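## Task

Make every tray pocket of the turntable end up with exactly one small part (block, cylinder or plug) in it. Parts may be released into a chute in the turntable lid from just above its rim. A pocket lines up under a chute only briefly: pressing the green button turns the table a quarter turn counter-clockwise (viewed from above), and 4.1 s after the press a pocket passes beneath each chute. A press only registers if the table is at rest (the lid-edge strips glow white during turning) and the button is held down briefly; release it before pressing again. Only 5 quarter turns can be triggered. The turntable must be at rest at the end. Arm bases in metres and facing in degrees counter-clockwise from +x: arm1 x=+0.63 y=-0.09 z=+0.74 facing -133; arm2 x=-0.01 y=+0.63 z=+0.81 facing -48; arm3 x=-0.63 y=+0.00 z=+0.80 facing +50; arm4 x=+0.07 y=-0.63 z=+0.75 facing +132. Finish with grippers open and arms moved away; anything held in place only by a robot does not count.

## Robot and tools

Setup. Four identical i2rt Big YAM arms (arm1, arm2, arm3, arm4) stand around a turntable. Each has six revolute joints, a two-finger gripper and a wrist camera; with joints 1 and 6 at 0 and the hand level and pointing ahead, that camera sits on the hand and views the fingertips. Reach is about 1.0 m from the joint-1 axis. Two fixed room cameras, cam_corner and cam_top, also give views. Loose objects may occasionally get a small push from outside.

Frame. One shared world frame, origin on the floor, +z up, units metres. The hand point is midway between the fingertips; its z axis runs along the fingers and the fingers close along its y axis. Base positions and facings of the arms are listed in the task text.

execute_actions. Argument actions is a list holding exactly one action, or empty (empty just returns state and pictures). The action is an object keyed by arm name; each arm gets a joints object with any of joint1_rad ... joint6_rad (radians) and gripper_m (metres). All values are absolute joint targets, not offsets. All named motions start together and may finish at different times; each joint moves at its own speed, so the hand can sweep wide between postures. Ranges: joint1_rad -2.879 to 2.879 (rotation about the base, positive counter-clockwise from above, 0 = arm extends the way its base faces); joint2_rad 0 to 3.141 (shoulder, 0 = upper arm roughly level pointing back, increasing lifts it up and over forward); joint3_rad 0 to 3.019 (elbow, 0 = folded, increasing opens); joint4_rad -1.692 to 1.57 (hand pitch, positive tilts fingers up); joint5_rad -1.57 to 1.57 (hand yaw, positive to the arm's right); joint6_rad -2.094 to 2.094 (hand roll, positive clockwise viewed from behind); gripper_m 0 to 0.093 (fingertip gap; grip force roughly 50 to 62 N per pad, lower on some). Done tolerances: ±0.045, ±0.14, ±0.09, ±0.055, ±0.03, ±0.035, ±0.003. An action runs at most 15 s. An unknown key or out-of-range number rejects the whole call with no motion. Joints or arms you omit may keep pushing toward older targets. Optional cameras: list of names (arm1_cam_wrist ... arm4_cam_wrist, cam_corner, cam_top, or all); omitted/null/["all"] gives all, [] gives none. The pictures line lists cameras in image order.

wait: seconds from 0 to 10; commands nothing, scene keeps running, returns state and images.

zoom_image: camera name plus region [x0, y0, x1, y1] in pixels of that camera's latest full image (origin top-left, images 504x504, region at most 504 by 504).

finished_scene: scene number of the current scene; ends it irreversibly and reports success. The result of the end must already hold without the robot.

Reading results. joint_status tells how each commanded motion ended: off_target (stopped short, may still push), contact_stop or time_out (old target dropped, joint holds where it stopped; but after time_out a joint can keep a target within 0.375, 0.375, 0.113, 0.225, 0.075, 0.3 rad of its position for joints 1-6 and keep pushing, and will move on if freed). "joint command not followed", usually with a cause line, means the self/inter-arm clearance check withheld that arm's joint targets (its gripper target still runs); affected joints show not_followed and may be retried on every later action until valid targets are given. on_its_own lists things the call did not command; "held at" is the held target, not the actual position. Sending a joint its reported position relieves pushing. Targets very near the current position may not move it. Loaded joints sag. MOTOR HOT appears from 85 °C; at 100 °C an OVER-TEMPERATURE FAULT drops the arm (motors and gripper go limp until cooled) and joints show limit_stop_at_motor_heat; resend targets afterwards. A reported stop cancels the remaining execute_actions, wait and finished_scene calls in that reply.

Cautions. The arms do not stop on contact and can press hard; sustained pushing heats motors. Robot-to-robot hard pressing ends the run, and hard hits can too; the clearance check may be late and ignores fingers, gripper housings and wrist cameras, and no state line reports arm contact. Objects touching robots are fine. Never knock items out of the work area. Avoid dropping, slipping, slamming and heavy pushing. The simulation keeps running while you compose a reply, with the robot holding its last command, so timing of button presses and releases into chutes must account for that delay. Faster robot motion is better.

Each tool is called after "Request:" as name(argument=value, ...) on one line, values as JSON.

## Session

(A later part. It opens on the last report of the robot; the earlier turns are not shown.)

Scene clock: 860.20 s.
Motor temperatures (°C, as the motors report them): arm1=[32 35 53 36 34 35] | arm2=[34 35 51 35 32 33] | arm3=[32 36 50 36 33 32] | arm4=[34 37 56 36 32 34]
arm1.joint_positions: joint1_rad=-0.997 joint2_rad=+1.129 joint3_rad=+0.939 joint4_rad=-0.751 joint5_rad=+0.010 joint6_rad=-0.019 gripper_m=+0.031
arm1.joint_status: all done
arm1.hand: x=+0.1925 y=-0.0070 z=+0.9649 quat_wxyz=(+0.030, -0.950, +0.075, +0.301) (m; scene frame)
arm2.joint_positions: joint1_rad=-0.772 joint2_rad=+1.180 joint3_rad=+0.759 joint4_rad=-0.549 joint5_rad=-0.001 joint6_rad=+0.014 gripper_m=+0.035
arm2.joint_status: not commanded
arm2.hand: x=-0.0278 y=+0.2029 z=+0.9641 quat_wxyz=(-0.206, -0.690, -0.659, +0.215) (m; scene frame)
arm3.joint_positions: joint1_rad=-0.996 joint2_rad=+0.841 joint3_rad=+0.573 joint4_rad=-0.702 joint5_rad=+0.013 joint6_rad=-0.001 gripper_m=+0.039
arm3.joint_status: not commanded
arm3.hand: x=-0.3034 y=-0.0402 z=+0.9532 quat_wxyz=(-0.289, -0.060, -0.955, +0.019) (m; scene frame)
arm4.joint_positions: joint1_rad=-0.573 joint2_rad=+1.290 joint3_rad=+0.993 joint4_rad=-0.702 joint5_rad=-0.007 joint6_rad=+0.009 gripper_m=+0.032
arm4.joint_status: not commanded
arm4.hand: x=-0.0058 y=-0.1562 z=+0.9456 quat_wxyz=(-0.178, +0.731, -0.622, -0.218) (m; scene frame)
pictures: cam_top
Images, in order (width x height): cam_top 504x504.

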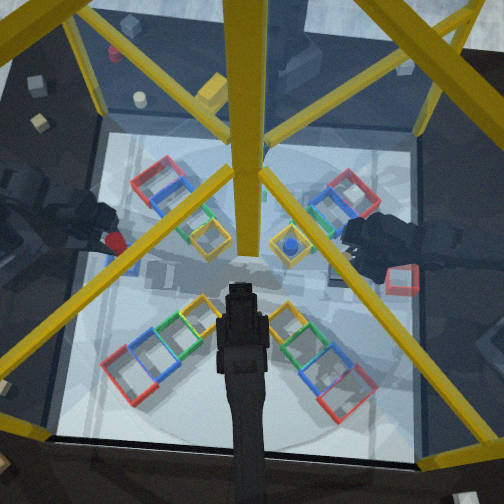

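Request:
execute_actions(actions=[{"arm1":{"joints":{"joint2_rad":1.25}}}], cameras=[])

Request:
execute_actions(actions=[{"arm1":{"joints":{"joint1_rad":-1.109,"joint2_rad":0.73,"joint4_rad":-0.932}}}], cameras=[])

Request:
execute_actions(actions=[{"arm1":{"joints":{"joint3_rad":0.692}}}], cameras=[])

Request:
wait(seconds=0.75)

Request:
execute_actions(actions=[{"arm1":{"joints":{"gripper_m":0.07}},"arm2":{"joints":{"gripper_m":0.07}},"arm3":{"joints":{"gripper_m":0.07}},"arm4":{"joints":{"gripper_m":0.07}}}], cameras=["cam_top"])

Scene clock: 868.57 s.
Motor temperatures (°C, as the motors report them): arm1=[32 35 53 36 34 35] | arm2=[34 35 51 35 32 33] | arm3=[32 36 50 36 33 32] | arm4=[34 37 56 36 32 34]
arm1.joint_positions: joint1_rad=-0.997 joint2_rad=+1.217 joint3_rad=+0.952 joint4_rad=-0.737 joint5_rad=+0.010 joint6_rad=-0.019 gripper_m=+0.031
arm1.joint_status: all done
arm1.hand: x=+0.1787 y=-0.0049 z=+0.9355 quat_wxyz=(+0.027, -0.959, +0.075, +0.272) (m; scene frame)
arm2.joint_positions: joint1_rad=-0.772 joint2_rad=+1.180 joint3_rad=+0.759 joint4_rad=-0.549 joint5_rad=-0.001 joint6_rad=+0.014 gripper_m=+0.035
arm2.joint_status: not commanded
arm2.hand: x=-0.0278 y=+0.2029 z=+0.9641 quat_wxyz=(-0.206, -0.690, -0.659, +0.215) (m; scene frame)
arm3.joint_positions: joint1_rad=-0.996 joint2_rad=+0.841 joint3_rad=+0.573 joint4_rad=-0.702 joint5_rad=+0.013 joint6_rad=-0.001 gripper_m=+0.039
arm3.joint_status: not commanded
arm3.hand: x=-0.3034 y=-0.0402 z=+0.9532 quat_wxyz=(-0.289, -0.060, -0.955, +0.019) (m; scene frame)
arm4.joint_positions: joint1_rad=-0.573 joint2_rad=+1.290 joint3_rad=+0.993 joint4_rad=-0.702 joint5_rad=-0.007 joint6_rad=+0.009 gripper_m=+0.032
arm4.joint_status: not commanded
arm4.hand: x=-0.0058 y=-0.1562 z=+0.9456 quat_wxyz=(-0.178, +0.731, -0.622, -0.218) (m; scene frame)
pictures: none
No camera images: the call's "cameras" was empty. Leave "cameras" out to get every camera's image.

Scene clock: 869.93 s.
Motor temperatures (°C, as the motors report them): arm1=[32 35 53 36 34 35] | arm2=[34 35 51 35 32 33] | arm3=[32 36 50 36 33 32] | arm4=[34 37 56 36 32 34]
arm1.joint_positions: joint1_rad=-1.116 joint2_rad=+0.722 joint3_rad=+0.952 joint4_rad=-0.914 joint5_rad=+0.010 joint6_rad=-0.019 gripper_m=+0.031
arm1.joint_status: all done
arm1.hand: x=+0.2951 y=+0.0178 z=+1.0985 quat_wxyz=(+0.067, -0.898, +0.125, +0.417) (m; scene frame)
arm2.joint_positions: joint1_rad=-0.772 joint2_rad=+1.180 joint3_rad=+0.759 joint4_rad=-0.549 joint5_rad=-0.001 joint6_rad=+0.014 gripper_m=+0.035
arm2.joint_status: not commanded
arm2.hand: x=-0.0278 y=+0.2029 z=+0.9641 quat_wxyz=(-0.206, -0.690, -0.659, +0.215) (m; scene frame)
arm3.joint_positions: joint1_rad=-0.996 joint2_rad=+0.841 joint3_rad=+0.573 joint4_rad=-0.702 joint5_rad=+0.013 joint6_rad=-0.001 gripper_m=+0.039
arm3.joint_status: not commanded
arm3.hand: x=-0.3034 y=-0.0402 z=+0.9532 quat_wxyz=(-0.289, -0.060, -0.955, +0.019) (m; scene frame)
arm4.joint_positions: joint1_rad=-0.573 joint2_rad=+1.290 joint3_rad=+0.993 joint4_rad=-0.702 joint5_rad=-0.007 joint6_rad=+0.009 gripper_m=+0.032
arm4.joint_status: not commanded
arm4.hand: x=-0.0058 y=-0.1562 z=+0.9456 quat_wxyz=(-0.178, +0.731, -0.622, -0.218) (m; scene frame)
pictures: none
No camera images: the call's "cameras" was empty. Leave "cameras" out to get every camera's image.

Scene clock: 871.13 s.
Motor temperatures (°C, as the motors report them): arm1=[32 35 52 36 34 35] | arm2=[34 35 51 35 32 33] | arm3=[32 36 50 36 33 32] | arm4=[34 37 56 36 32 34]
arm1.joint_positions: joint1_rad=-1.116 joint2_rad=+0.727 joint3_rad=+0.693 joint4_rad=-0.921 joint5_rad=+0.010 joint6_rad=-0.019 gripper_m=+0.031
arm1.joint_status: all done
arm1.hand: x=+0.3327 y=+0.0057 z=+0.9547 quat_wxyz=(+0.047, -0.946, +0.131, +0.292) (m; scene frame)
arm2.joint_positions: joint1_rad=-0.772 joint2_rad=+1.180 joint3_rad=+0.759 joint4_rad=-0.549 joint5_rad=-0.001 joint6_rad=+0.014 gripper_m=+0.035
arm2.joint_status: not commanded
arm2.hand: x=-0.0278 y=+0.2029 z=+0.9641 quat_wxyz=(-0.206, -0.690, -0.659, +0.215) (m; scene frame)
arm3.joint_positions: joint1_rad=-0.996 joint2_rad=+0.841 joint3_rad=+0.573 joint4_rad=-0.702 joint5_rad=+0.013 joint6_rad=-0.001 gripper_m=+0.039
arm3.joint_status: not commanded
arm3.hand: x=-0.3034 y=-0.0402 z=+0.9532 quat_wxyz=(-0.289, -0.060, -0.955, +0.019) (m; scene frame)
arm4.joint_positions: joint1_rad=-0.573 joint2_rad=+1.290 joint3_rad=+0.993 joint4_rad=-0.702 joint5_rad=-0.007 joint6_rad=+0.009 gripper_m=+0.032
arm4.joint_status: not commanded
arm4.hand: x=-0.0058 y=-0.1562 z=+0.9456 quat_wxyz=(-0.178, +0.731, -0.622, -0.218) (m; scene frame)
pictures: none
No camera images: the call's "cameras" was empty. Leave "cameras" out to get every camera's image.

Scene clock: 871.90 s.
Motor temperatures (°C, as the motors report them): arm1=[32 35 52 36 34 35] | arm2=[34 35 51 35 32 33] | arm3=[32 36 50 36 33 32] | arm4=[34 37 56 36 32 34]
arm1.joint_positions: joint1_rad=-1.116 joint2_rad=+0.727 joint3_rad=+0.693 joint4_rad=-0.921 joint5_rad=+0.010 joint6_rad=-0.019 gripper_m=+0.031
arm1.joint_status: all done
arm1.hand: x=+0.3327 y=+0.0057 z=+0.9547 quat_wxyz=(+0.047, -0.946, +0.131, +0.292) (m; scene frame)
arm2.joint_positions: joint1_rad=-0.772 joint2_rad=+1.180 joint3_rad=+0.759 joint4_rad=-0.549 joint5_rad=-0.001 joint6_rad=+0.014 gripper_m=+0.035
arm2.joint_status: not commanded
arm2.hand: x=-0.0278 y=+0.2029 z=+0.9641 quat_wxyz=(-0.206, -0.690, -0.659, +0.215) (m; scene frame)
arm3.joint_positions: joint1_rad=-0.996 joint2_rad=+0.841 joint3_rad=+0.573 joint4_rad=-0.702 joint5_rad=+0.013 joint6_rad=-0.001 gripper_m=+0.039
arm3.joint_status: not commanded
arm3.hand: x=-0.3034 y=-0.0402 z=+0.9532 quat_wxyz=(-0.289, -0.060, -0.955, +0.019) (m; scene frame)
arm4.joint_positions: joint1_rad=-0.573 joint2_rad=+1.290 joint3_rad=+0.993 joint4_rad=-0.702 joint5_rad=-0.007 joint6_rad=+0.009 gripper_m=+0.032
arm4.joint_status: not commanded
arm4.hand: x=-0.0058 y=-0.1562 z=+0.9456 quat_wxyz=(-0.178, +0.731, -0.622, -0.218) (m; scene frame)
wait: 0.77 s; at rest by 0.27 s
pictures: arm1_cam_wrist, arm2_cam_wrist, arm3_cam_wrist, arm4_cam_wrist, cam_corner, cam_top
Images, in order (width x height): arm1_cam_wrist 504x504, arm2_cam_wrist 504x504, arm3_cam_wrist 504x504, arm4_cam_wrist 504x504, cam_corner 504x504, cam_top 504x504.

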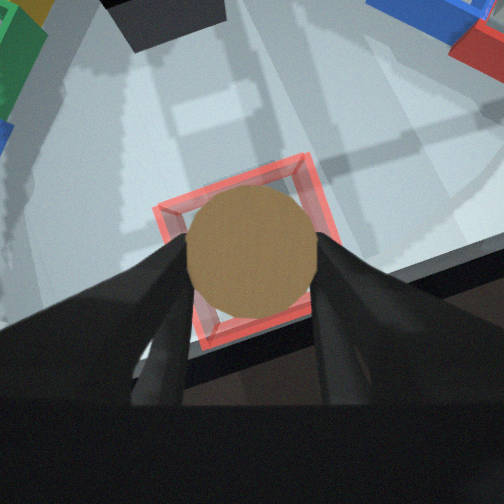

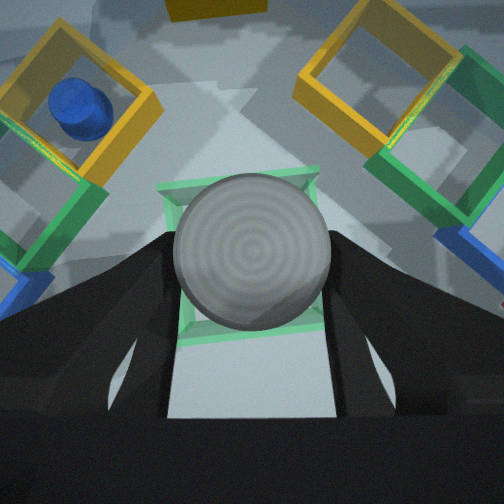

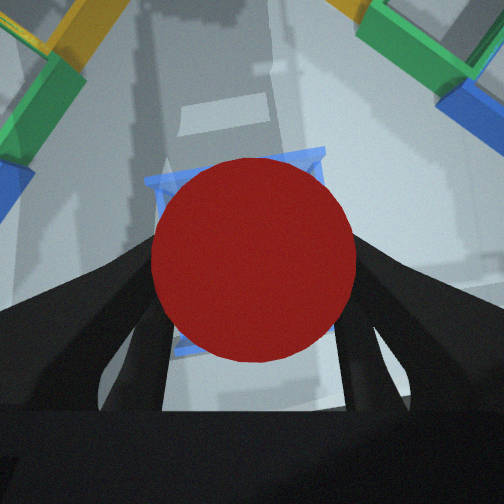

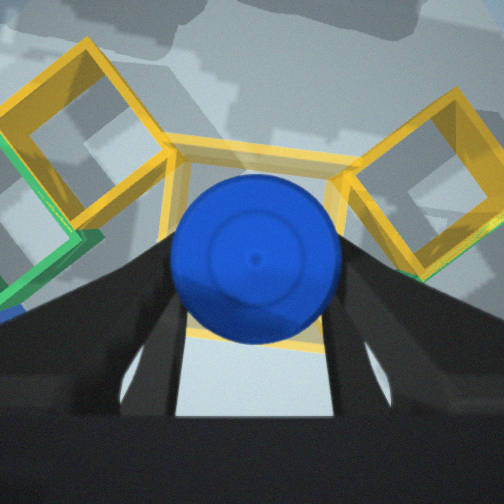

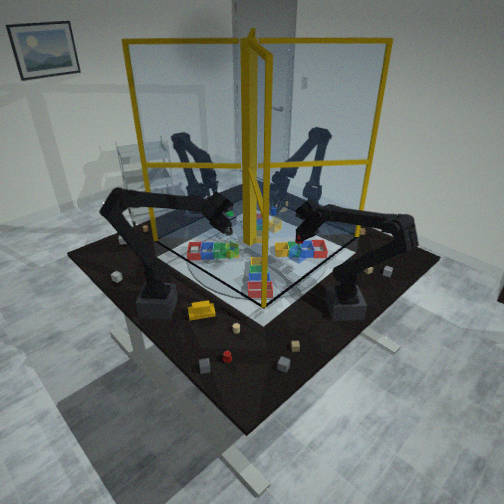

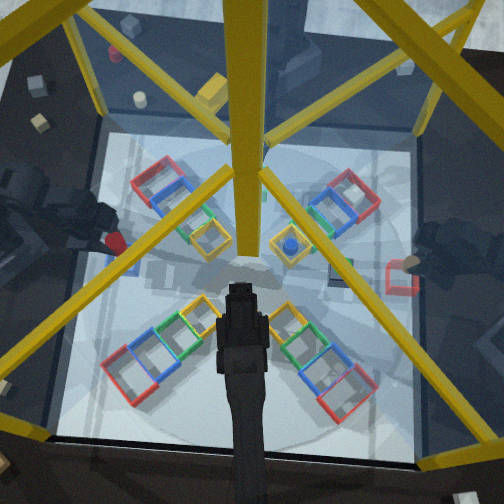

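Scene clock: 872.50 s.
Motor temperatures (°C, as the motors report them): arm1=[32 35 52 36 34 35] | arm2=[34 35 51 35 32 33] | arm3=[32 36 50 36 33 32] | arm4=[34 37 56 36 32 34]
arm1.joint_positions: joint1_rad=-1.116 joint2_rad=+0.727 joint3_rad=+0.693 joint4_rad=-0.921 joint5_rad=+0.010 joint6_rad=-0.019 gripper_m=+0.070
arm1.joint_status: all done
arm1.hand: x=+0.3327 y=+0.0057 z=+0.9547 quat_wxyz=(+0.047, -0.946, +0.131, +0.292) (m; scene frame)
arm2.joint_positions: joint1_rad=-0.772 joint2_rad=+1.175 joint3_rad=+0.759 joint4_rad=-0.546 joint5_rad=-0.001 joint6_rad=+0.014 gripper_m=+0.070
arm2.joint_status: all done
arm2.hand: x=-0.0278 y=+0.2024 z=+0.9665 quat_wxyz=(-0.209, -0.690, -0.658, +0.218) (m; scene frame)
arm3.joint_positions: joint1_rad=-0.996 joint2_rad=+0.841 joint3_rad=+0.573 joint4_rad=-0.702 joint5_rad=+0.013 joint6_rad=-0.001 gripper_m=+0.070
arm3.joint_status: all done
arm3.hand: x=-0.3034 y=-0.0402 z=+0.9532 quat_wxyz=(-0.289, -0.060, -0.955, +0.019) (m; scene frame)
arm4.joint_positions: joint1_rad=-0.573 joint2_rad=+1.290 joint3_rad=+0.993 joint4_rad=-0.702 joint5_rad=-0.007 joint6_rad=+0.009 gripper_m=+0.070
arm4.joint_status: all done
arm4.hand: x=-0.0058 y=-0.1562 z=+0.9456 quat_wxyz=(-0.178, +0.731, -0.622, -0.218) (m; scene frame)
pictures: cam_top
Images, in order (width x height): cam_top 504x504.

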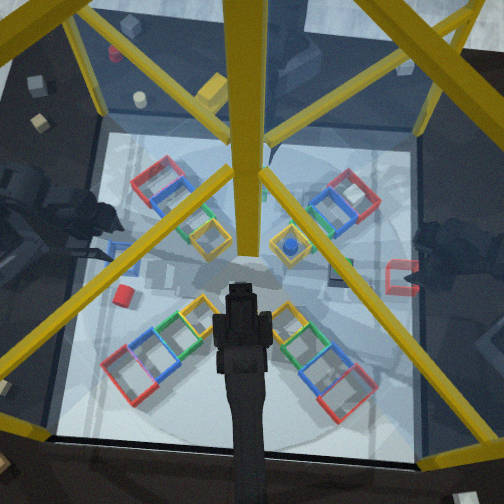

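Request:
execute_actions(actions=[])

Scene clock: 877.23 s.
Motor temperatures (°C, as the motors report them): arm1=[32 34 52 36 34 35] | arm2=[34 35 51 35 32 33] | arm3=[32 36 50 36 33 32] | arm4=[34 37 56 36 32 34]
arm1.joint_positions: joint1_rad=-1.116 joint2_rad=+0.727 joint3_rad=+0.693 joint4_rad=-0.921 joint5_rad=+0.010 joint6_rad=-0.019 gripper_m=+0.070
arm1.joint_status: all done
arm1.hand: x=+0.3327 y=+0.0057 z=+0.9547 quat_wxyz=(+0.047, -0.946, +0.131, +0.292) (m; scene frame)
arm2.joint_positions: joint1_rad=-0.772 joint2_rad=+1.175 joint3_rad=+0.759 joint4_rad=-0.546 joint5_rad=-0.001 joint6_rad=+0.014 gripper_m=+0.070
arm2.joint_status: all done
arm2.hand: x=-0.0278 y=+0.2024 z=+0.9665 quat_wxyz=(-0.209, -0.690, -0.658, +0.218) (m; scene frame)
arm3.joint_positions: joint1_rad=-0.996 joint2_rad=+0.841 joint3_rad=+0.573 joint4_rad=-0.702 joint5_rad=+0.013 joint6_rad=-0.001 gripper_m=+0.070
arm3.joint_status: all done
arm3.hand: x=-0.3034 y=-0.0402 z=+0.9532 quat_wxyz=(-0.289, -0.060, -0.955, +0.019) (m; scene frame)
arm4.joint_positions: joint1_rad=-0.573 joint2_rad=+1.290 joint3_rad=+0.993 joint4_rad=-0.702 joint5_rad=-0.007 joint6_rad=+0.009 gripper_m=+0.070
arm4.joint_status: all done
arm4.hand: x=-0.0058 y=-0.1562 z=+0.9456 quat_wxyz=(-0.178, +0.731, -0.622, -0.218) (m; scene frame)
pictures: arm1_cam_wrist, arm2_cam_wrist, arm3_cam_wrist, arm4_cam_wrist, cam_corner, cam_top
Images, in order (width x height): arm1_cam_wrist 504x504, arm2_cam_wrist 504x504, arm3_cam_wrist 504x504, arm4_cam_wrist 504x504, cam_corner 504x504, cam_top 504x504.

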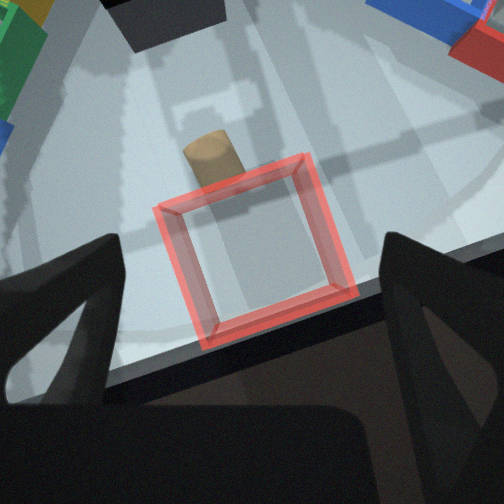

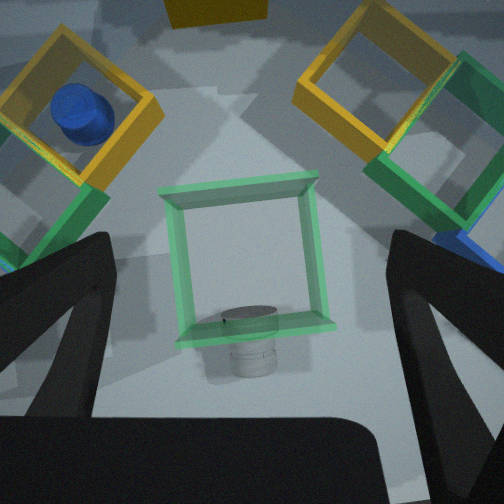

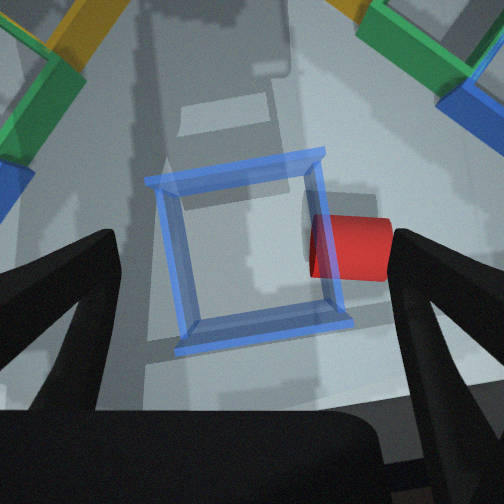

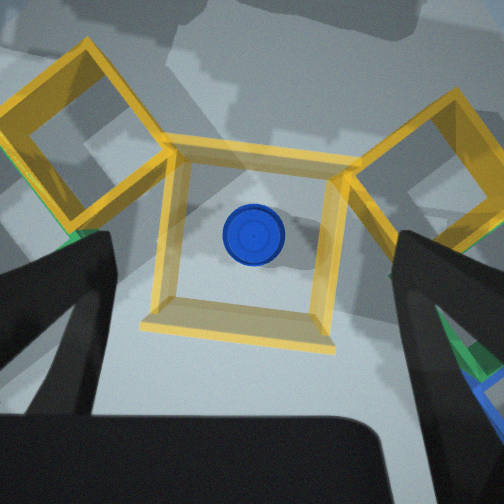

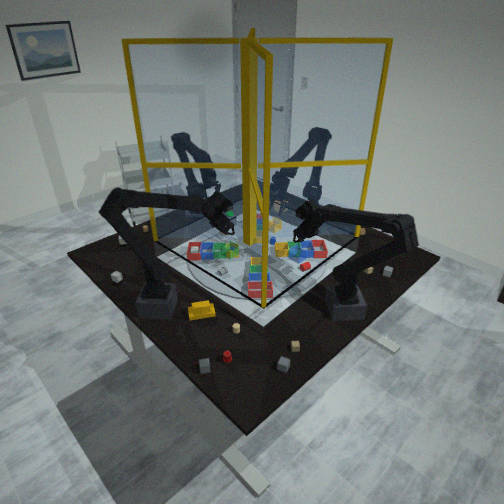

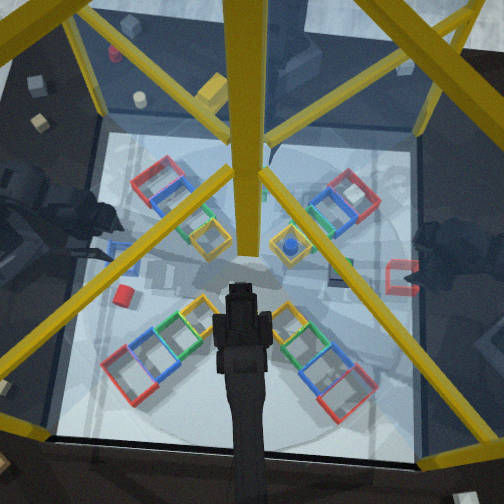

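Request:
execute_actions(actions=[{"arm1":{"joints":{"joint2_rad":0.72,"joint3_rad":0.85,"joint4_rad":-1.03}},"arm2":{"joints":{"joint2_rad":0.72,"joint3_rad":0.85,"joint4_rad":-1.03}},"arm3":{"joints":{"joint2_rad":0.72,"joint3_rad":0.85,"joint4_rad":-1.03}},"arm4":{"joints":{"joint2_rad":0.72,"joint3_rad":0.85,"joint4_rad":-1.03}}}], cameras=[])

Request:
execute_actions(actions=[{"arm1":{"joints":{"joint1_rad":-2.405,"gripper_m":0.075}},"arm2":{"joints":{"joint1_rad":0.973,"gripper_m":0.075}},"arm3":{"joints":{"joint1_rad":0.665,"gripper_m":0.075}},"arm4":{"joints":{"joint1_rad":0.676,"gripper_m":0.075}}}], cameras=[])

Request:
execute_actions(actions=[{"arm1":{"joints":{"joint2_rad":1.255,"joint3_rad":0.637,"joint4_rad":-0.33}},"arm2":{"joints":{"joint2_rad":1.168,"joint3_rad":0.312,"joint4_rad":-0.095}},"arm3":{"joints":{"joint2_rad":1.252,"joint3_rad":0.411,"joint4_rad":-0.11}},"arm4":{"joints":{"joint2_rad":0.942,"joint3_rad":0.40,"joint4_rad":-0.41}}}], cameras=["arm1_cam_wrist","arm2_cam_wrist","arm3_cam_wrist","arm4_cam_wrist"])

Scene clock: 989.77 s.
Motor temperatures (°C, as the motors report them): arm1=[32 34 51 36 34 35] | arm2=[34 35 52 35 32 33] | arm3=[32 36 51 36 33 32] | arm4=[34 37 57 36 32 34]
arm1.joint_positions: joint1_rad=-1.116 joint2_rad=+0.723 joint3_rad=+0.814 joint4_rad=-1.013 joint5_rad=+0.010 joint6_rad=-0.019 gripper_m=+0.070
arm1.joint_status: all done
arm1.hand: x=+0.3280 y=+0.0074 z=+1.0061 quat_wxyz=(+0.050, -0.941, +0.130, +0.307) (m; scene frame)
arm2.joint_positions: joint1_rad=-0.772 joint2_rad=+0.714 joint3_rad=+0.819 joint4_rad=-1.018 joint5_rad=-0.001 joint6_rad=+0.014 gripper_m=+0.070
arm2.joint_status: all done
arm2.hand: x=-0.0226 y=+0.3212 z=+1.0914 quat_wxyz=(-0.226, -0.684, -0.653, +0.235) (m; scene frame)
arm3.joint_positions: joint1_rad=-0.996 joint2_rad=+0.713 joint3_rad=+0.818 joint4_rad=-1.013 joint5_rad=+0.013 joint6_rad=-0.001 gripper_m=+0.070
arm3.joint_status: all done
arm3.hand: x=-0.3182 y=-0.0396 z=+1.0752 quat_wxyz=(-0.319, -0.060, -0.946, +0.021) (m; scene frame)
arm4.joint_positions: joint1_rad=-0.573 joint2_rad=+0.711 joint3_rad=+0.849 joint4_rad=-1.024 joint5_rad=-0.007 joint6_rad=+0.009 gripper_m=+0.070
arm4.joint_status: all done
arm4.hand: x=+0.0221 y=-0.3209 z=+1.0426 quat_wxyz=(-0.212, +0.717, -0.611, -0.259) (m; scene frame)
pictures: none
No camera images: the call's "cameras" was empty. Leave "cameras" out to get every camera's image.

Scene clock: 991.63 s.
Motor temperatures (°C, as the motors report them): arm1=[32 34 51 36 34 35] | arm2=[34 35 53 35 32 33] | arm3=[32 36 51 36 33 32] | arm4=[34 37 56 36 32 34]
arm1.joint_positions: joint1_rad=-2.401 joint2_rad=+0.723 joint3_rad=+0.814 joint4_rad=-1.013 joint5_rad=+0.011 joint6_rad=-0.019 gripper_m=+0.075
arm1.joint_status: all done
arm1.hand: x=+0.6296 y=+0.2284 z=+1.0079 quat_wxyz=(+0.232, -0.677, +0.666, +0.211) (m; scene frame)
arm2.joint_positions: joint1_rad=+0.971 joint2_rad=+0.715 joint3_rad=+0.819 joint4_rad=-1.018 joint5_rad=-0.003 joint6_rad=+0.014 gripper_m=+0.075
arm2.joint_status: all done
arm2.hand: x=+0.2962 y=+0.6736 z=+1.0869 quat_wxyz=(-0.318, +0.059, -0.946, -0.023) (m; scene frame)
arm3.joint_positions: joint1_rad=+0.661 joint2_rad=+0.713 joint3_rad=+0.818 joint4_rad=-1.013 joint5_rad=+0.011 joint6_rad=-0.001 gripper_m=+0.075
arm3.joint_status: all done
arm3.hand: x=-0.6137 y=+0.3111 z=+1.0827 quat_wxyz=(-0.237, +0.654, -0.681, -0.230) (m; scene frame)
arm4.joint_positions: joint1_rad=+0.668 joint2_rad=+0.713 joint3_rad=+0.849 joint4_rad=-1.024 joint5_rad=-0.007 joint6_rad=+0.009 gripper_m=+0.075
arm4.joint_status: all done
arm4.hand: x=-0.2344 y=-0.5796 z=+1.0425 quat_wxyz=(-0.021, +0.939, -0.080, -0.334) (m; scene frame)
pictures: none
No camera images: the call's "cameras" was empty. Leave "cameras" out to get every camera's image.

Scene clock: 993.13 s.
Motor temperatures (°C, as the motors report them): arm1=[32 34 51 36 34 35] | arm2=[34 34 53 35 32 33] | arm3=[32 36 51 36 33 32] | arm4=[34 37 56 36 32 34]
arm1.joint_positions: joint1_rad=-2.401 joint2_rad=+1.244 joint3_rad=+0.638 joint4_rad=-0.351 joint5_rad=+0.011 joint6_rad=-0.019 gripper_m=+0.075
arm1.joint_status: all done
arm1.hand: x=+0.6324 y=+0.3348 z=+0.8286 quat_wxyz=(+0.221, -0.681, +0.669, +0.200) (m; scene frame)
arm2.joint_positions: joint1_rad=+0.971 joint2_rad=+1.172 joint3_rad=+0.309 joint4_rad=-0.111 joint5_rad=-0.003 joint6_rad=+0.014 gripper_m=+0.075
arm2.joint_status: all done
arm2.hand: x=+0.3076 y=+0.6742 z=+0.8240 quat_wxyz=(-0.289, +0.060, -0.955, -0.021) (m; scene frame)
arm3.joint_positions: joint1_rad=+0.661 joint2_rad=+1.250 joint3_rad=+0.400 joint4_rad=-0.136 joint5_rad=+0.011 joint6_rad=-0.001 gripper_m=+0.075
arm3.joint_status: all done
arm3.hand: x=-0.6154 y=+0.3576 z=+0.8265 quat_wxyz=(-0.210, +0.662, -0.689, -0.204) (m; scene frame)
arm4.joint_positions: joint1_rad=+0.668 joint2_rad=+0.953 joint3_rad=+0.405 joint4_rad=-0.426 joint5_rad=-0.007 joint6_rad=+0.009 gripper_m=+0.075
arm4.joint_status: all done
arm4.hand: x=-0.2429 y=-0.5785 z=+0.8278 quat_wxyz=(-0.018, +0.952, -0.081, -0.293) (m; scene frame)
pictures: arm1_cam_wrist, arm2_cam_wrist, arm3_cam_wrist, arm4_cam_wrist
Images, in order (width x height): arm1_cam_wrist 504x504, arm2_cam_wrist 504x504, arm3_cam_wrist 504x504, arm4_cam_wrist 504x504.

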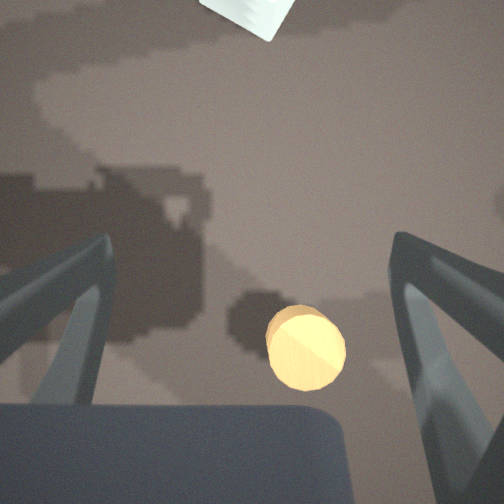

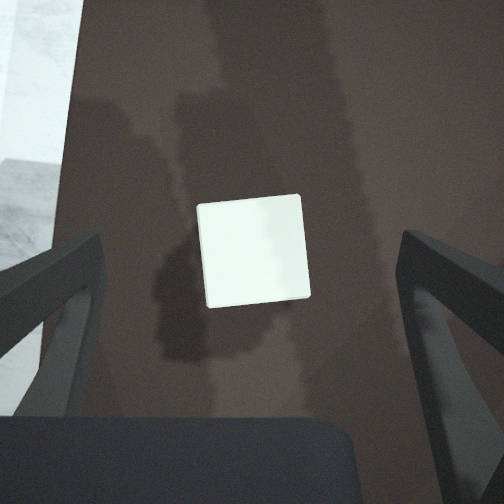

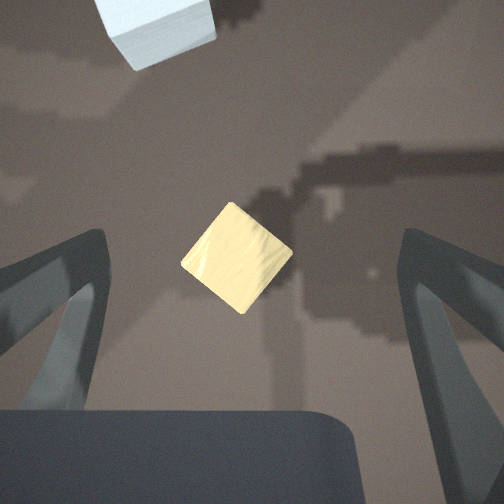

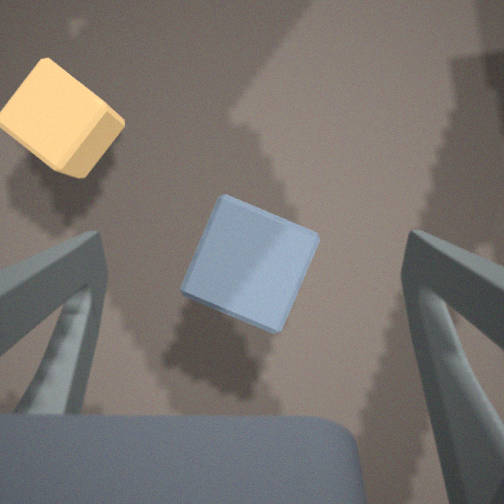

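Request:
execute_actions(actions=[{"arm1":{"joints":{"joint1_rad":-2.468,"joint2_rad":1.194,"joint3_rad":0.49,"joint4_rad":-0.25}},"arm2":{"joints":{"joint2_rad":1.58,"joint3_rad":0.256,"joint4_rad":0.37}},"arm3":{"joints":{"joint1_rad":0.682,"joint2_rad":1.56,"joint3_rad":0.80,"joint4_rad":-0.77,"joint6_rad":0.68}},"arm4":{"joints":{"joint2_rad":1.232,"joint3_rad":0.262,"joint4_rad":0.02}}}], cameras=["arm1_cam_wrist","arm2_cam_wrist","arm3_cam_wrist","arm4_cam_wrist"])

Scene clock: 1045.00 s.
Motor temperatures (°C, as the motors report them): arm1=[32 34 49 36 34 35] | arm2=[34 34 49 35 32 33] | arm3=[32 36 48 36 33 32] | arm4=[34 36 52 36 32 34]
arm1.joint_positions: joint1_rad=-2.467 joint2_rad=+1.196 joint3_rad=+0.492 joint4_rad=-0.271 joint5_rad=+0.011 joint6_rad=-0.019 gripper_m=+0.075
arm1.joint_status: all done
arm1.hand: x=+0.6576 y=+0.2885 z=+0.7936 quat_wxyz=(+0.221, -0.660, +0.693, +0.186) (m; scene frame)
arm2.joint_positions: joint1_rad=+0.971 joint2_rad=+1.574 joint3_rad=+0.257 joint4_rad=+0.354 joint5_rad=-0.003 joint6_rad=+0.014 gripper_m=+0.075
arm2.joint_status: all done
arm2.hand: x=+0.3101 y=+0.6742 z=+0.7489 quat_wxyz=(-0.294, +0.060, -0.954, -0.022) (m; scene frame)
arm3.joint_positions: joint1_rad=+0.675 joint2_rad=+1.553 joint3_rad=+0.764 joint4_rad=-0.754 joint5_rad=+0.011 joint6_rad=+0.672 gripper_m=+0.075
arm3.joint_status: all done
arm3.hand: x=-0.6205 y=+0.3625 z=+0.8009 quat_wxyz=(-0.008, +0.425, -0.905, -0.018) (m; scene frame)
arm4.joint_positions: joint1_rad=+0.668 joint2_rad=+1.228 joint3_rad=+0.259 joint4_rad=+0.003 joint5_rad=-0.007 joint6_rad=+0.009 gripper_m=+0.075
arm4.joint_status: all done
arm4.hand: x=-0.2355 y=-0.5799 z=+0.7446 quat_wxyz=(-0.019, +0.951, -0.081, -0.297) (m; scene frame)
pictures: arm1_cam_wrist, arm2_cam_wrist, arm3_cam_wrist, arm4_cam_wrist
Images, in order (width x height): arm1_cam_wrist 504x504, arm2_cam_wrist 504x504, arm3_cam_wrist 504x504, arm4_cam_wrist 504x504.

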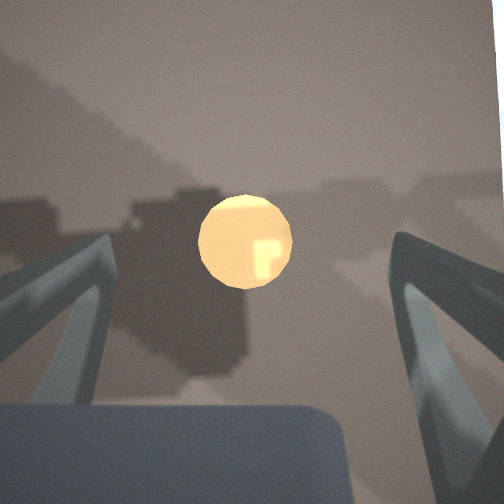

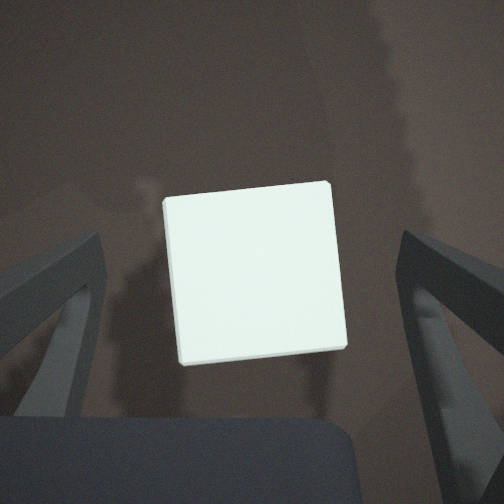

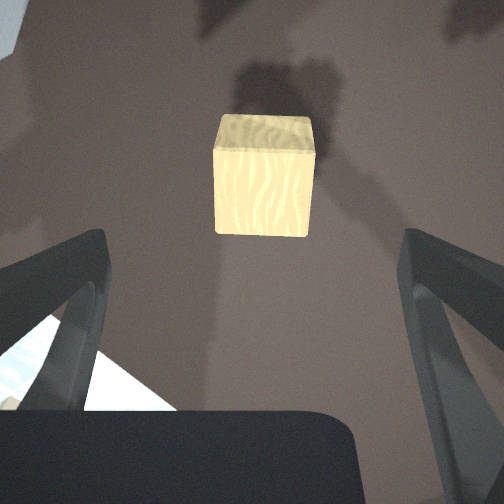

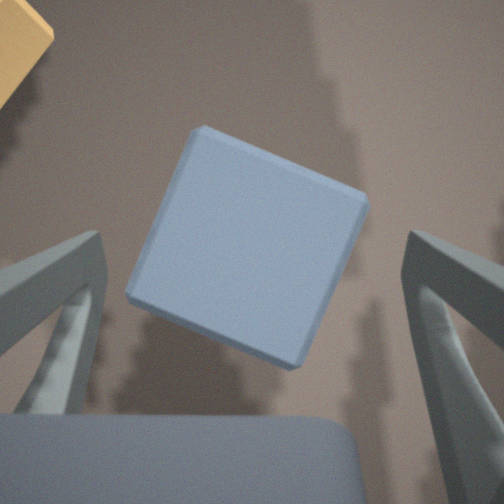

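Request:
execute_actions(actions=[{"arm1":{"joints":{"joint2_rad":1.349,"joint3_rad":0.429,"joint4_rad":-0.03}},"arm2":{"joints":{"gripper_m":0.02}},"arm3":{"joints":{"joint1_rad":0.687,"joint2_rad":1.705,"joint3_rad":0.726,"joint4_rad":-0.575}},"arm4":{"joints":{"gripper_m":0.02}}}], cameras=["arm1_cam_wrist","arm2_cam_wrist","arm3_cam_wrist","arm4_cam_wrist"])

Scene clock: 1076.67 s.
Motor temperatures (°C, as the motors report them): arm1=[32 34 48 36 34 35] | arm2=[34 34 47 35 32 33] | arm3=[32 36 48 36 33 32] | arm4=[34 36 50 36 32 34]
arm1.joint_positions: joint1_rad=-2.467 joint2_rad=+1.348 joint3_rad=+0.434 joint4_rad=-0.051 joint5_rad=+0.011 joint6_rad=-0.019 gripper_m=+0.075
arm1.joint_status: all done
arm1.hand: x=+0.6584 y=+0.2902 z=+0.7469 quat_wxyz=(+0.225, -0.659, +0.692, +0.189) (m; scene frame)
arm2.joint_positions: joint1_rad=+0.971 joint2_rad=+1.574 joint3_rad=+0.257 joint4_rad=+0.354 joint5_rad=-0.003 joint6_rad=+0.014 gripper_m=+0.039
arm2.joint_status: gripper_m off_target (ended at +0.039, target +0.020)
arm2.hand: x=+0.3101 y=+0.6742 z=+0.7490 quat_wxyz=(-0.295, +0.060, -0.954, -0.022) (m; scene frame)
arm3.joint_positions: joint1_rad=+0.678 joint2_rad=+1.713 joint3_rad=+0.723 joint4_rad=-0.594 joint5_rad=+0.011 joint6_rad=+0.672 gripper_m=+0.075
arm3.joint_status: all done
arm3.hand: x=-0.6227 y=+0.3531 z=+0.7378 quat_wxyz=(+0.001, +0.427, -0.904, +0.001) (m; scene frame)
arm4.joint_positions: joint1_rad=+0.668 joint2_rad=+1.228 joint3_rad=+0.259 joint4_rad=+0.004 joint5_rad=-0.007 joint6_rad=+0.009 gripper_m=+0.041
arm4.joint_status: gripper_m off_target (ended at +0.041, target +0.020)
arm4.hand: x=-0.2356 y=-0.5799 z=+0.7446 quat_wxyz=(-0.019, +0.951, -0.081, -0.297) (m; scene frame)
pictures: arm1_cam_wrist, arm2_cam_wrist, arm3_cam_wrist, arm4_cam_wrist
Images, in order (width x height): arm1_cam_wrist 504x504, arm2_cam_wrist 504x504, arm3_cam_wrist 504x504, arm4_cam_wrist 504x504.

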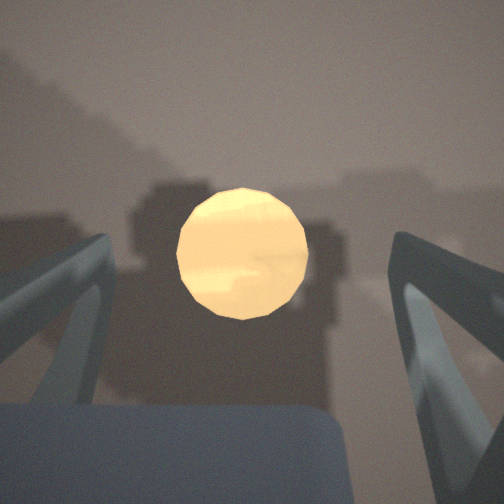

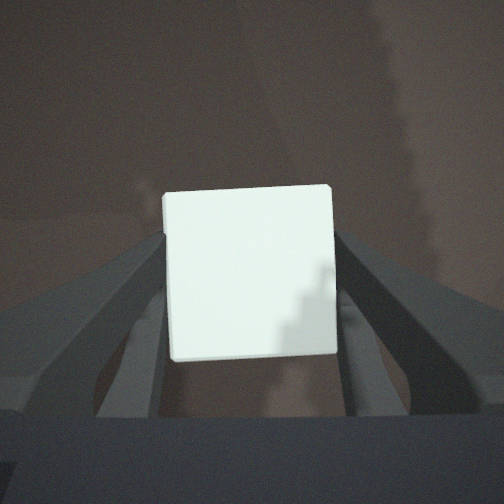

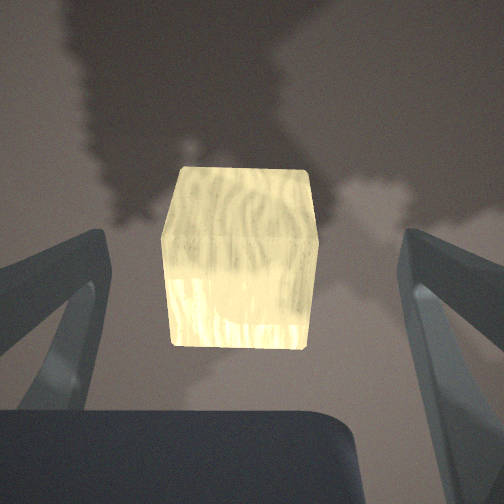

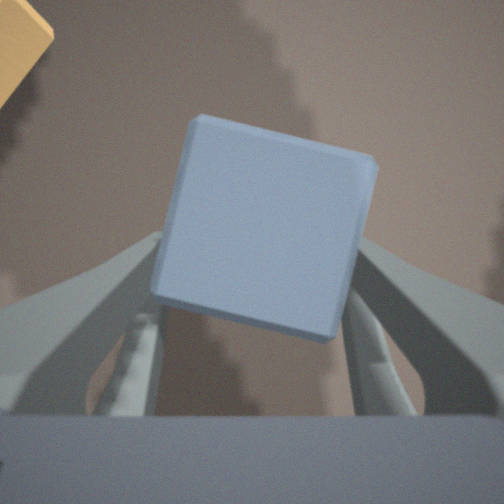

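Request:
execute_actions(actions=[{"arm1":{"joints":{"joint2_rad":1.385}},"arm3":{"joints":{"gripper_m":0.015}}}], cameras=[])

Request:
execute_actions(actions=[{"arm1":{"joints":{"gripper_m":0.015}},"arm2":{"joints":{"joint2_rad":0.72,"joint3_rad":0.85,"joint4_rad":-1.03}},"arm3":{"joints":{"joint2_rad":1.2,"joint3_rad":0.95,"joint4_rad":-1.3}},"arm4":{"joints":{"joint2_rad":0.72,"joint3_rad":0.85,"joint4_rad":-1.03}}}], cameras=["arm1_cam_wrist","arm2_cam_wrist","arm3_cam_wrist","arm4_cam_wrist"])

Scene clock: 1086.93 s.
Motor temperatures (°C, as the motors report them): arm1=[32 34 47 36 34 35] | arm2=[34 34 46 35 32 33] | arm3=[32 37 47 36 33 32] | arm4=[34 36 50 36 32 34]
arm1.joint_positions: joint1_rad=-2.467 joint2_rad=+1.368 joint3_rad=+0.434 joint4_rad=-0.050 joint5_rad=+0.011 joint6_rad=-0.019 gripper_m=+0.075
arm1.joint_status: all done
arm1.hand: x=+0.6583 y=+0.2878 z=+0.7401 quat_wxyz=(+0.218, -0.661, +0.694, +0.183) (m; scene frame)
arm2.joint_positions: joint1_rad=+0.971 joint2_rad=+1.574 joint3_rad=+0.257 joint4_rad=+0.354 joint5_rad=-0.003 joint6_rad=+0.014 gripper_m=+0.039
arm2.joint_status: not commanded
arm2.hand: x=+0.3101 y=+0.6742 z=+0.7490 quat_wxyz=(-0.295, +0.060, -0.954, -0.022) (m; scene frame)
arm3.joint_positions: joint1_rad=+0.678 joint2_rad=+1.713 joint3_rad=+0.723 joint4_rad=-0.594 joint5_rad=+0.011 joint6_rad=+0.673 gripper_m=+0.031
arm3.joint_status: gripper_m off_target (ended at +0.031, target +0.015)
arm3.hand: x=-0.6227 y=+0.3532 z=+0.7378 quat_wxyz=(+0.001, +0.427, -0.904, +0.001) (m; scene frame)
arm4.joint_positions: joint1_rad=+0.668 joint2_rad=+1.228 joint3_rad=+0.259 joint4_rad=+0.004 joint5_rad=-0.007 joint6_rad=+0.009 gripper_m=+0.041
arm4.joint_status: not commanded
arm4.hand: x=-0.2356 y=-0.5799 z=+0.7446 quat_wxyz=(-0.019, +0.951, -0.081, -0.297) (m; scene frame)
pictures: none
No camera images: the call's "cameras" was empty. Leave "cameras" out to get every camera's image.

Scene clock: 1088.70 s.
Motor temperatures (°C, as the motors report them): arm1=[32 34 47 36 34 35] | arm2=[34 34 47 35 32 33] | arm3=[32 37 47 36 33 32] | arm4=[34 36 50 36 32 34]
arm1.joint_positions: joint1_rad=-2.467 joint2_rad=+1.368 joint3_rad=+0.434 joint4_rad=-0.050 joint5_rad=+0.011 joint6_rad=-0.019 gripper_m=+0.030
arm1.joint_status: gripper_m off_target (ended at +0.030, target +0.015)
arm1.hand: x=+0.6583 y=+0.2878 z=+0.7401 quat_wxyz=(+0.218, -0.661, +0.694, +0.183) (m; scene frame)
arm2.joint_positions: joint1_rad=+0.971 joint2_rad=+0.714 joint3_rad=+0.840 joint4_rad=-1.019 joint5_rad=-0.003 joint6_rad=+0.014 gripper_m=+0.039
arm2.joint_status: all done
arm2.hand: x=+0.2991 y=+0.6741 z=+1.0982 quat_wxyz=(-0.328, +0.059, -0.943, -0.024) (m; scene frame)
arm3.joint_positions: joint1_rad=+0.678 joint2_rad=+1.188 joint3_rad=+0.935 joint4_rad=-1.284 joint5_rad=+0.011 joint6_rad=+0.673 gripper_m=+0.031
arm3.joint_status: all done
arm3.hand: x=-0.6202 y=+0.3229 z=+0.9726 quat_wxyz=(-0.009, +0.426, -0.904, -0.020) (m; scene frame)
arm4.joint_positions: joint1_rad=+0.668 joint2_rad=+0.718 joint3_rad=+0.807 joint4_rad=-1.026 joint5_rad=-0.007 joint6_rad=+0.009 gripper_m=+0.041
arm4.joint_status: all done
arm4.hand: x=-0.2285 y=-0.5806 z=+1.0184 quat_wxyz=(-0.020, +0.947, -0.081, -0.311) (m; scene frame)
pictures: arm1_cam_wrist, arm2_cam_wrist, arm3_cam_wrist, arm4_cam_wrist
Images, in order (width x height): arm1_cam_wrist 504x504, arm2_cam_wrist 504x504, arm3_cam_wrist 504x504, arm4_cam_wrist 504x504.

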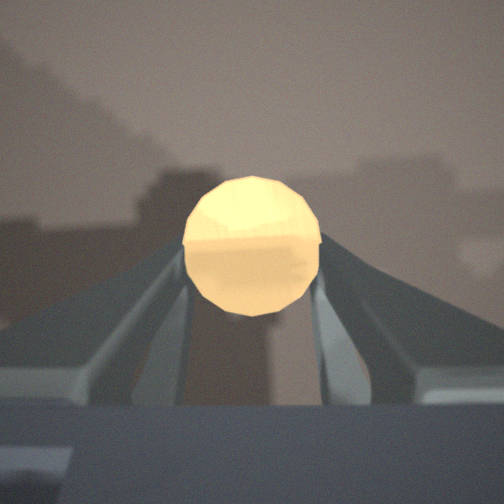

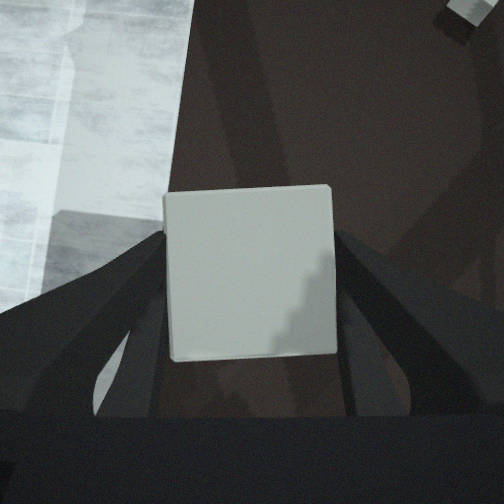

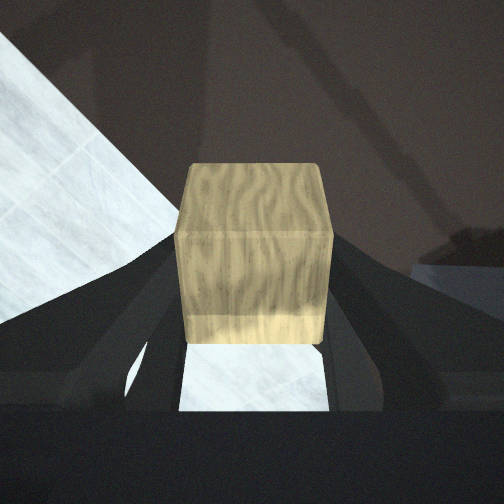

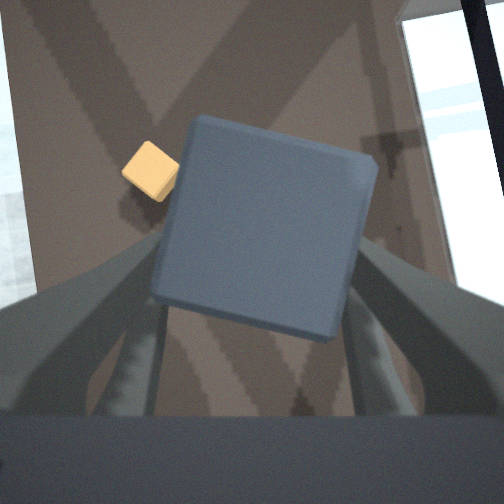

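Request:
execute_actions(actions=[{"arm1":{"joints":{"joint2_rad":0.72,"joint3_rad":0.85,"joint4_rad":-1.03}},"arm2":{"joints":{"joint1_rad":-0.78}},"arm3":{"joints":{"joint2_rad":0.9,"joint3_rad":1.08,"joint4_rad":-1.69,"joint6_rad":0.0}},"arm4":{"joints":{"joint1_rad":-0.58}}}], cameras=[])

Request:
execute_actions(actions=[{"arm1":{"joints":{"joint1_rad":-1.0,"joint3_rad":0.975}},"arm2":{"joints":{"joint2_rad":1.178,"joint3_rad":0.76,"joint4_rad":-0.53}},"arm3":{"joints":{"joint1_rad":-1.005}},"arm4":{"joints":{"joint2_rad":1.27,"joint3_rad":1.025,"joint4_rad":-0.685}}}], cameras=[])

Request:
execute_actions(actions=[{"arm1":{"joints":{"joint2_rad":1.09,"joint4_rad":-0.73}},"arm3":{"joints":{"joint2_rad":1.222,"joint3_rad":0.913,"joint4_rad":-1.245}}}], cameras=["arm1_cam_wrist","arm2_cam_wrist","arm3_cam_wrist","arm4_cam_wrist"])

Scene clock: 1106.60 s.
Motor temperatures (°C, as the motors report them): arm1=[32 34 47 36 34 35] | arm2=[34 34 51 35 32 33] | arm3=[32 36 48 36 33 32] | arm4=[34 35 55 36 32 34]
arm1.joint_positions: joint1_rad=-2.467 joint2_rad=+0.710 joint3_rad=+0.840 joint4_rad=-1.013 joint5_rad=+0.011 joint6_rad=-0.019 gripper_m=+0.030
arm1.joint_status: all done
arm1.hand: x=+0.6502 y=+0.2295 z=+1.0255 quat_wxyz=(+0.253, -0.650, +0.683, +0.216) (m; scene frame)
arm2.joint_positions: joint1_rad=-0.778 joint2_rad=+0.716 joint3_rad=+0.840 joint4_rad=-1.019 joint5_rad=-0.001 joint6_rad=+0.014 gripper_m=+0.039
arm2.joint_status: all done
arm2.hand: x=-0.0246 y=+0.3180 z=+1.1018 quat_wxyz=(-0.231, -0.684, -0.649, +0.242) (m; scene frame)
arm3.joint_positions: joint1_rad=+0.678 joint2_rad=+0.895 joint3_rad=+1.044 joint4_rad=-1.674 joint5_rad=+0.011 joint6_rad=+0.008 gripper_m=+0.031
arm3.joint_status: all done
arm3.hand: x=-0.6204 y=+0.2273 z=+1.0856 quat_wxyz=(-0.020, +0.698, -0.716, -0.021) (m; scene frame)
arm4.joint_positions: joint1_rad=-0.573 joint2_rad=+0.718 joint3_rad=+0.807 joint4_rad=-1.026 joint5_rad=-0.007 joint6_rad=+0.009 gripper_m=+0.041
arm4.joint_status: all done
arm4.hand: x=+0.0230 y=-0.3266 z=+1.0179 quat_wxyz=(-0.197, +0.724, -0.616, -0.241) (m; scene frame)
pictures: none
No camera images: the call's "cameras" was empty. Leave "cameras" out to get every camera's image.

Scene clock: 1108.43 s.
Motor temperatures (°C, as the motors report them): arm1=[32 34 48 36 34 35] | arm2=[34 34 51 35 32 33] | arm3=[32 36 49 36 33 32] | arm4=[34 35 55 36 32 34]
arm1.joint_positions: joint1_rad=-1.004 joint2_rad=+0.715 joint3_rad=+0.935 joint4_rad=-1.017 joint5_rad=+0.009 joint6_rad=-0.019 gripper_m=+0.030
arm1.joint_status: all done
arm1.hand: x=+0.3058 y=-0.0236 z=+1.0732 quat_wxyz=(+0.037, -0.926, +0.076, +0.369) (m; scene frame)
arm2.joint_positions: joint1_rad=-0.778 joint2_rad=+1.179 joint3_rad=+0.760 joint4_rad=-0.547 joint5_rad=-0.001 joint6_rad=+0.014 gripper_m=+0.039
arm2.joint_status: all done
arm2.hand: x=-0.0304 y=+0.2025 z=+0.9650 quat_wxyz=(-0.207, -0.692, -0.657, +0.217) (m; scene frame)
arm3.joint_positions: joint1_rad=-1.001 joint2_rad=+0.895 joint3_rad=+1.044 joint4_rad=-1.674 joint5_rad=+0.013 joint6_rad=+0.006 gripper_m=+0.031
arm3.joint_status: all done
arm3.hand: x=-0.4016 y=-0.0306 z=+1.0801 quat_wxyz=(-0.016, -0.066, -0.998, +0.003) (m; scene frame)
arm4.joint_positions: joint1_rad=-0.573 joint2_rad=+1.293 joint3_rad=+0.990 joint4_rad=-0.703 joint5_rad=-0.007 joint6_rad=+0.009 gripper_m=+0.041
arm4.joint_status: all done
arm4.hand: x=-0.0056 y=-0.1570 z=+0.9431 quat_wxyz=(-0.176, +0.731, -0.623, -0.216) (m; scene frame)
pictures: none
No camera images: the call's "cameras" was empty. Leave "cameras" out to get every camera's image.

Scene clock: 1109.57 s.
Motor temperatures (°C, as the motors report them): arm1=[32 34 48 36 34 35] | arm2=[34 34 51 35 32 33] | arm3=[32 36 49 36 33 32] | arm4=[34 35 55 36 32 34]
arm1.joint_positions: joint1_rad=-1.004 joint2_rad=+1.100 joint3_rad=+0.935 joint4_rad=-0.753 joint5_rad=+0.009 joint6_rad=-0.019 gripper_m=+0.030
arm1.joint_status: all done
arm1.hand: x=+0.1970 y=-0.0049 z=+0.9746 quat_wxyz=(+0.031, -0.946, +0.078, +0.312) (m; scene frame)
arm2.joint_positions: joint1_rad=-0.778 joint2_rad=+1.179 joint3_rad=+0.760 joint4_rad=-0.547 joint5_rad=-0.001 joint6_rad=+0.014 gripper_m=+0.039
arm2.joint_status: not commanded
arm2.hand: x=-0.0304 y=+0.2025 z=+0.9650 quat_wxyz=(-0.207, -0.692, -0.657, +0.217) (m; scene frame)
arm3.joint_positions: joint1_rad=-1.001 joint2_rad=+1.238 joint3_rad=+0.906 joint4_rad=-1.263 joint5_rad=+0.013 joint6_rad=+0.006 gripper_m=+0.031
arm3.joint_status: all done
arm3.hand: x=-0.3136 y=-0.0404 z=+0.9396 quat_wxyz=(+0.019, -0.065, -0.998, +0.001) (m; scene frame)
arm4.joint_positions: joint1_rad=-0.573 joint2_rad=+1.293 joint3_rad=+0.990 joint4_rad=-0.703 joint5_rad=-0.007 joint6_rad=+0.009 gripper_m=+0.041
arm4.joint_status: not commanded
arm4.hand: x=-0.0056 y=-0.1570 z=+0.9431 quat_wxyz=(-0.176, +0.731, -0.623, -0.216) (m; scene frame)
pictures: arm1_cam_wrist, arm2_cam_wrist, arm3_cam_wrist, arm4_cam_wrist
Images, in order (width x height): arm1_cam_wrist 504x504, arm2_cam_wrist 504x504, arm3_cam_wrist 504x504, arm4_cam_wrist 504x504.

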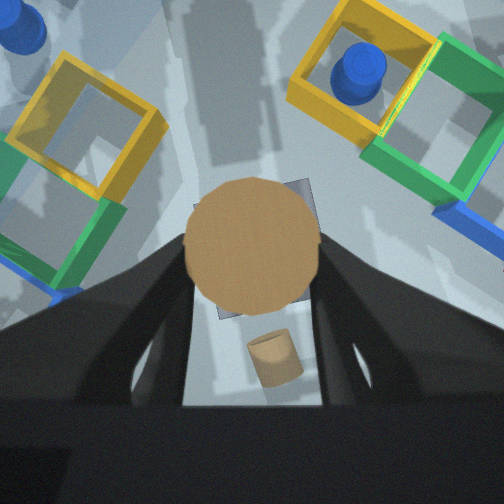

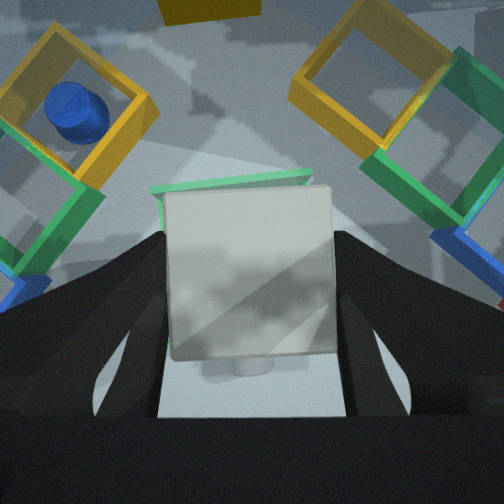

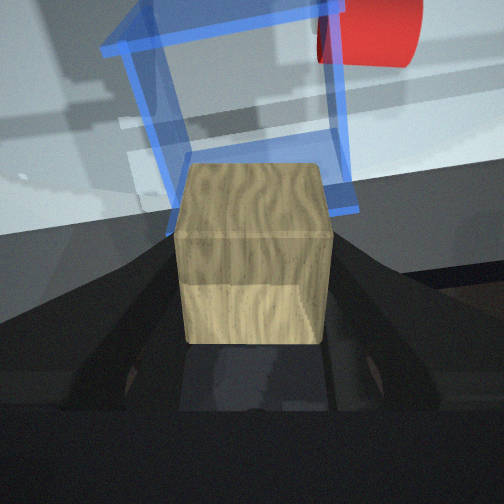

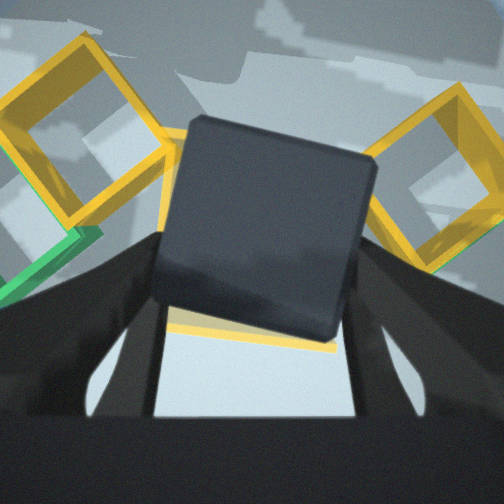

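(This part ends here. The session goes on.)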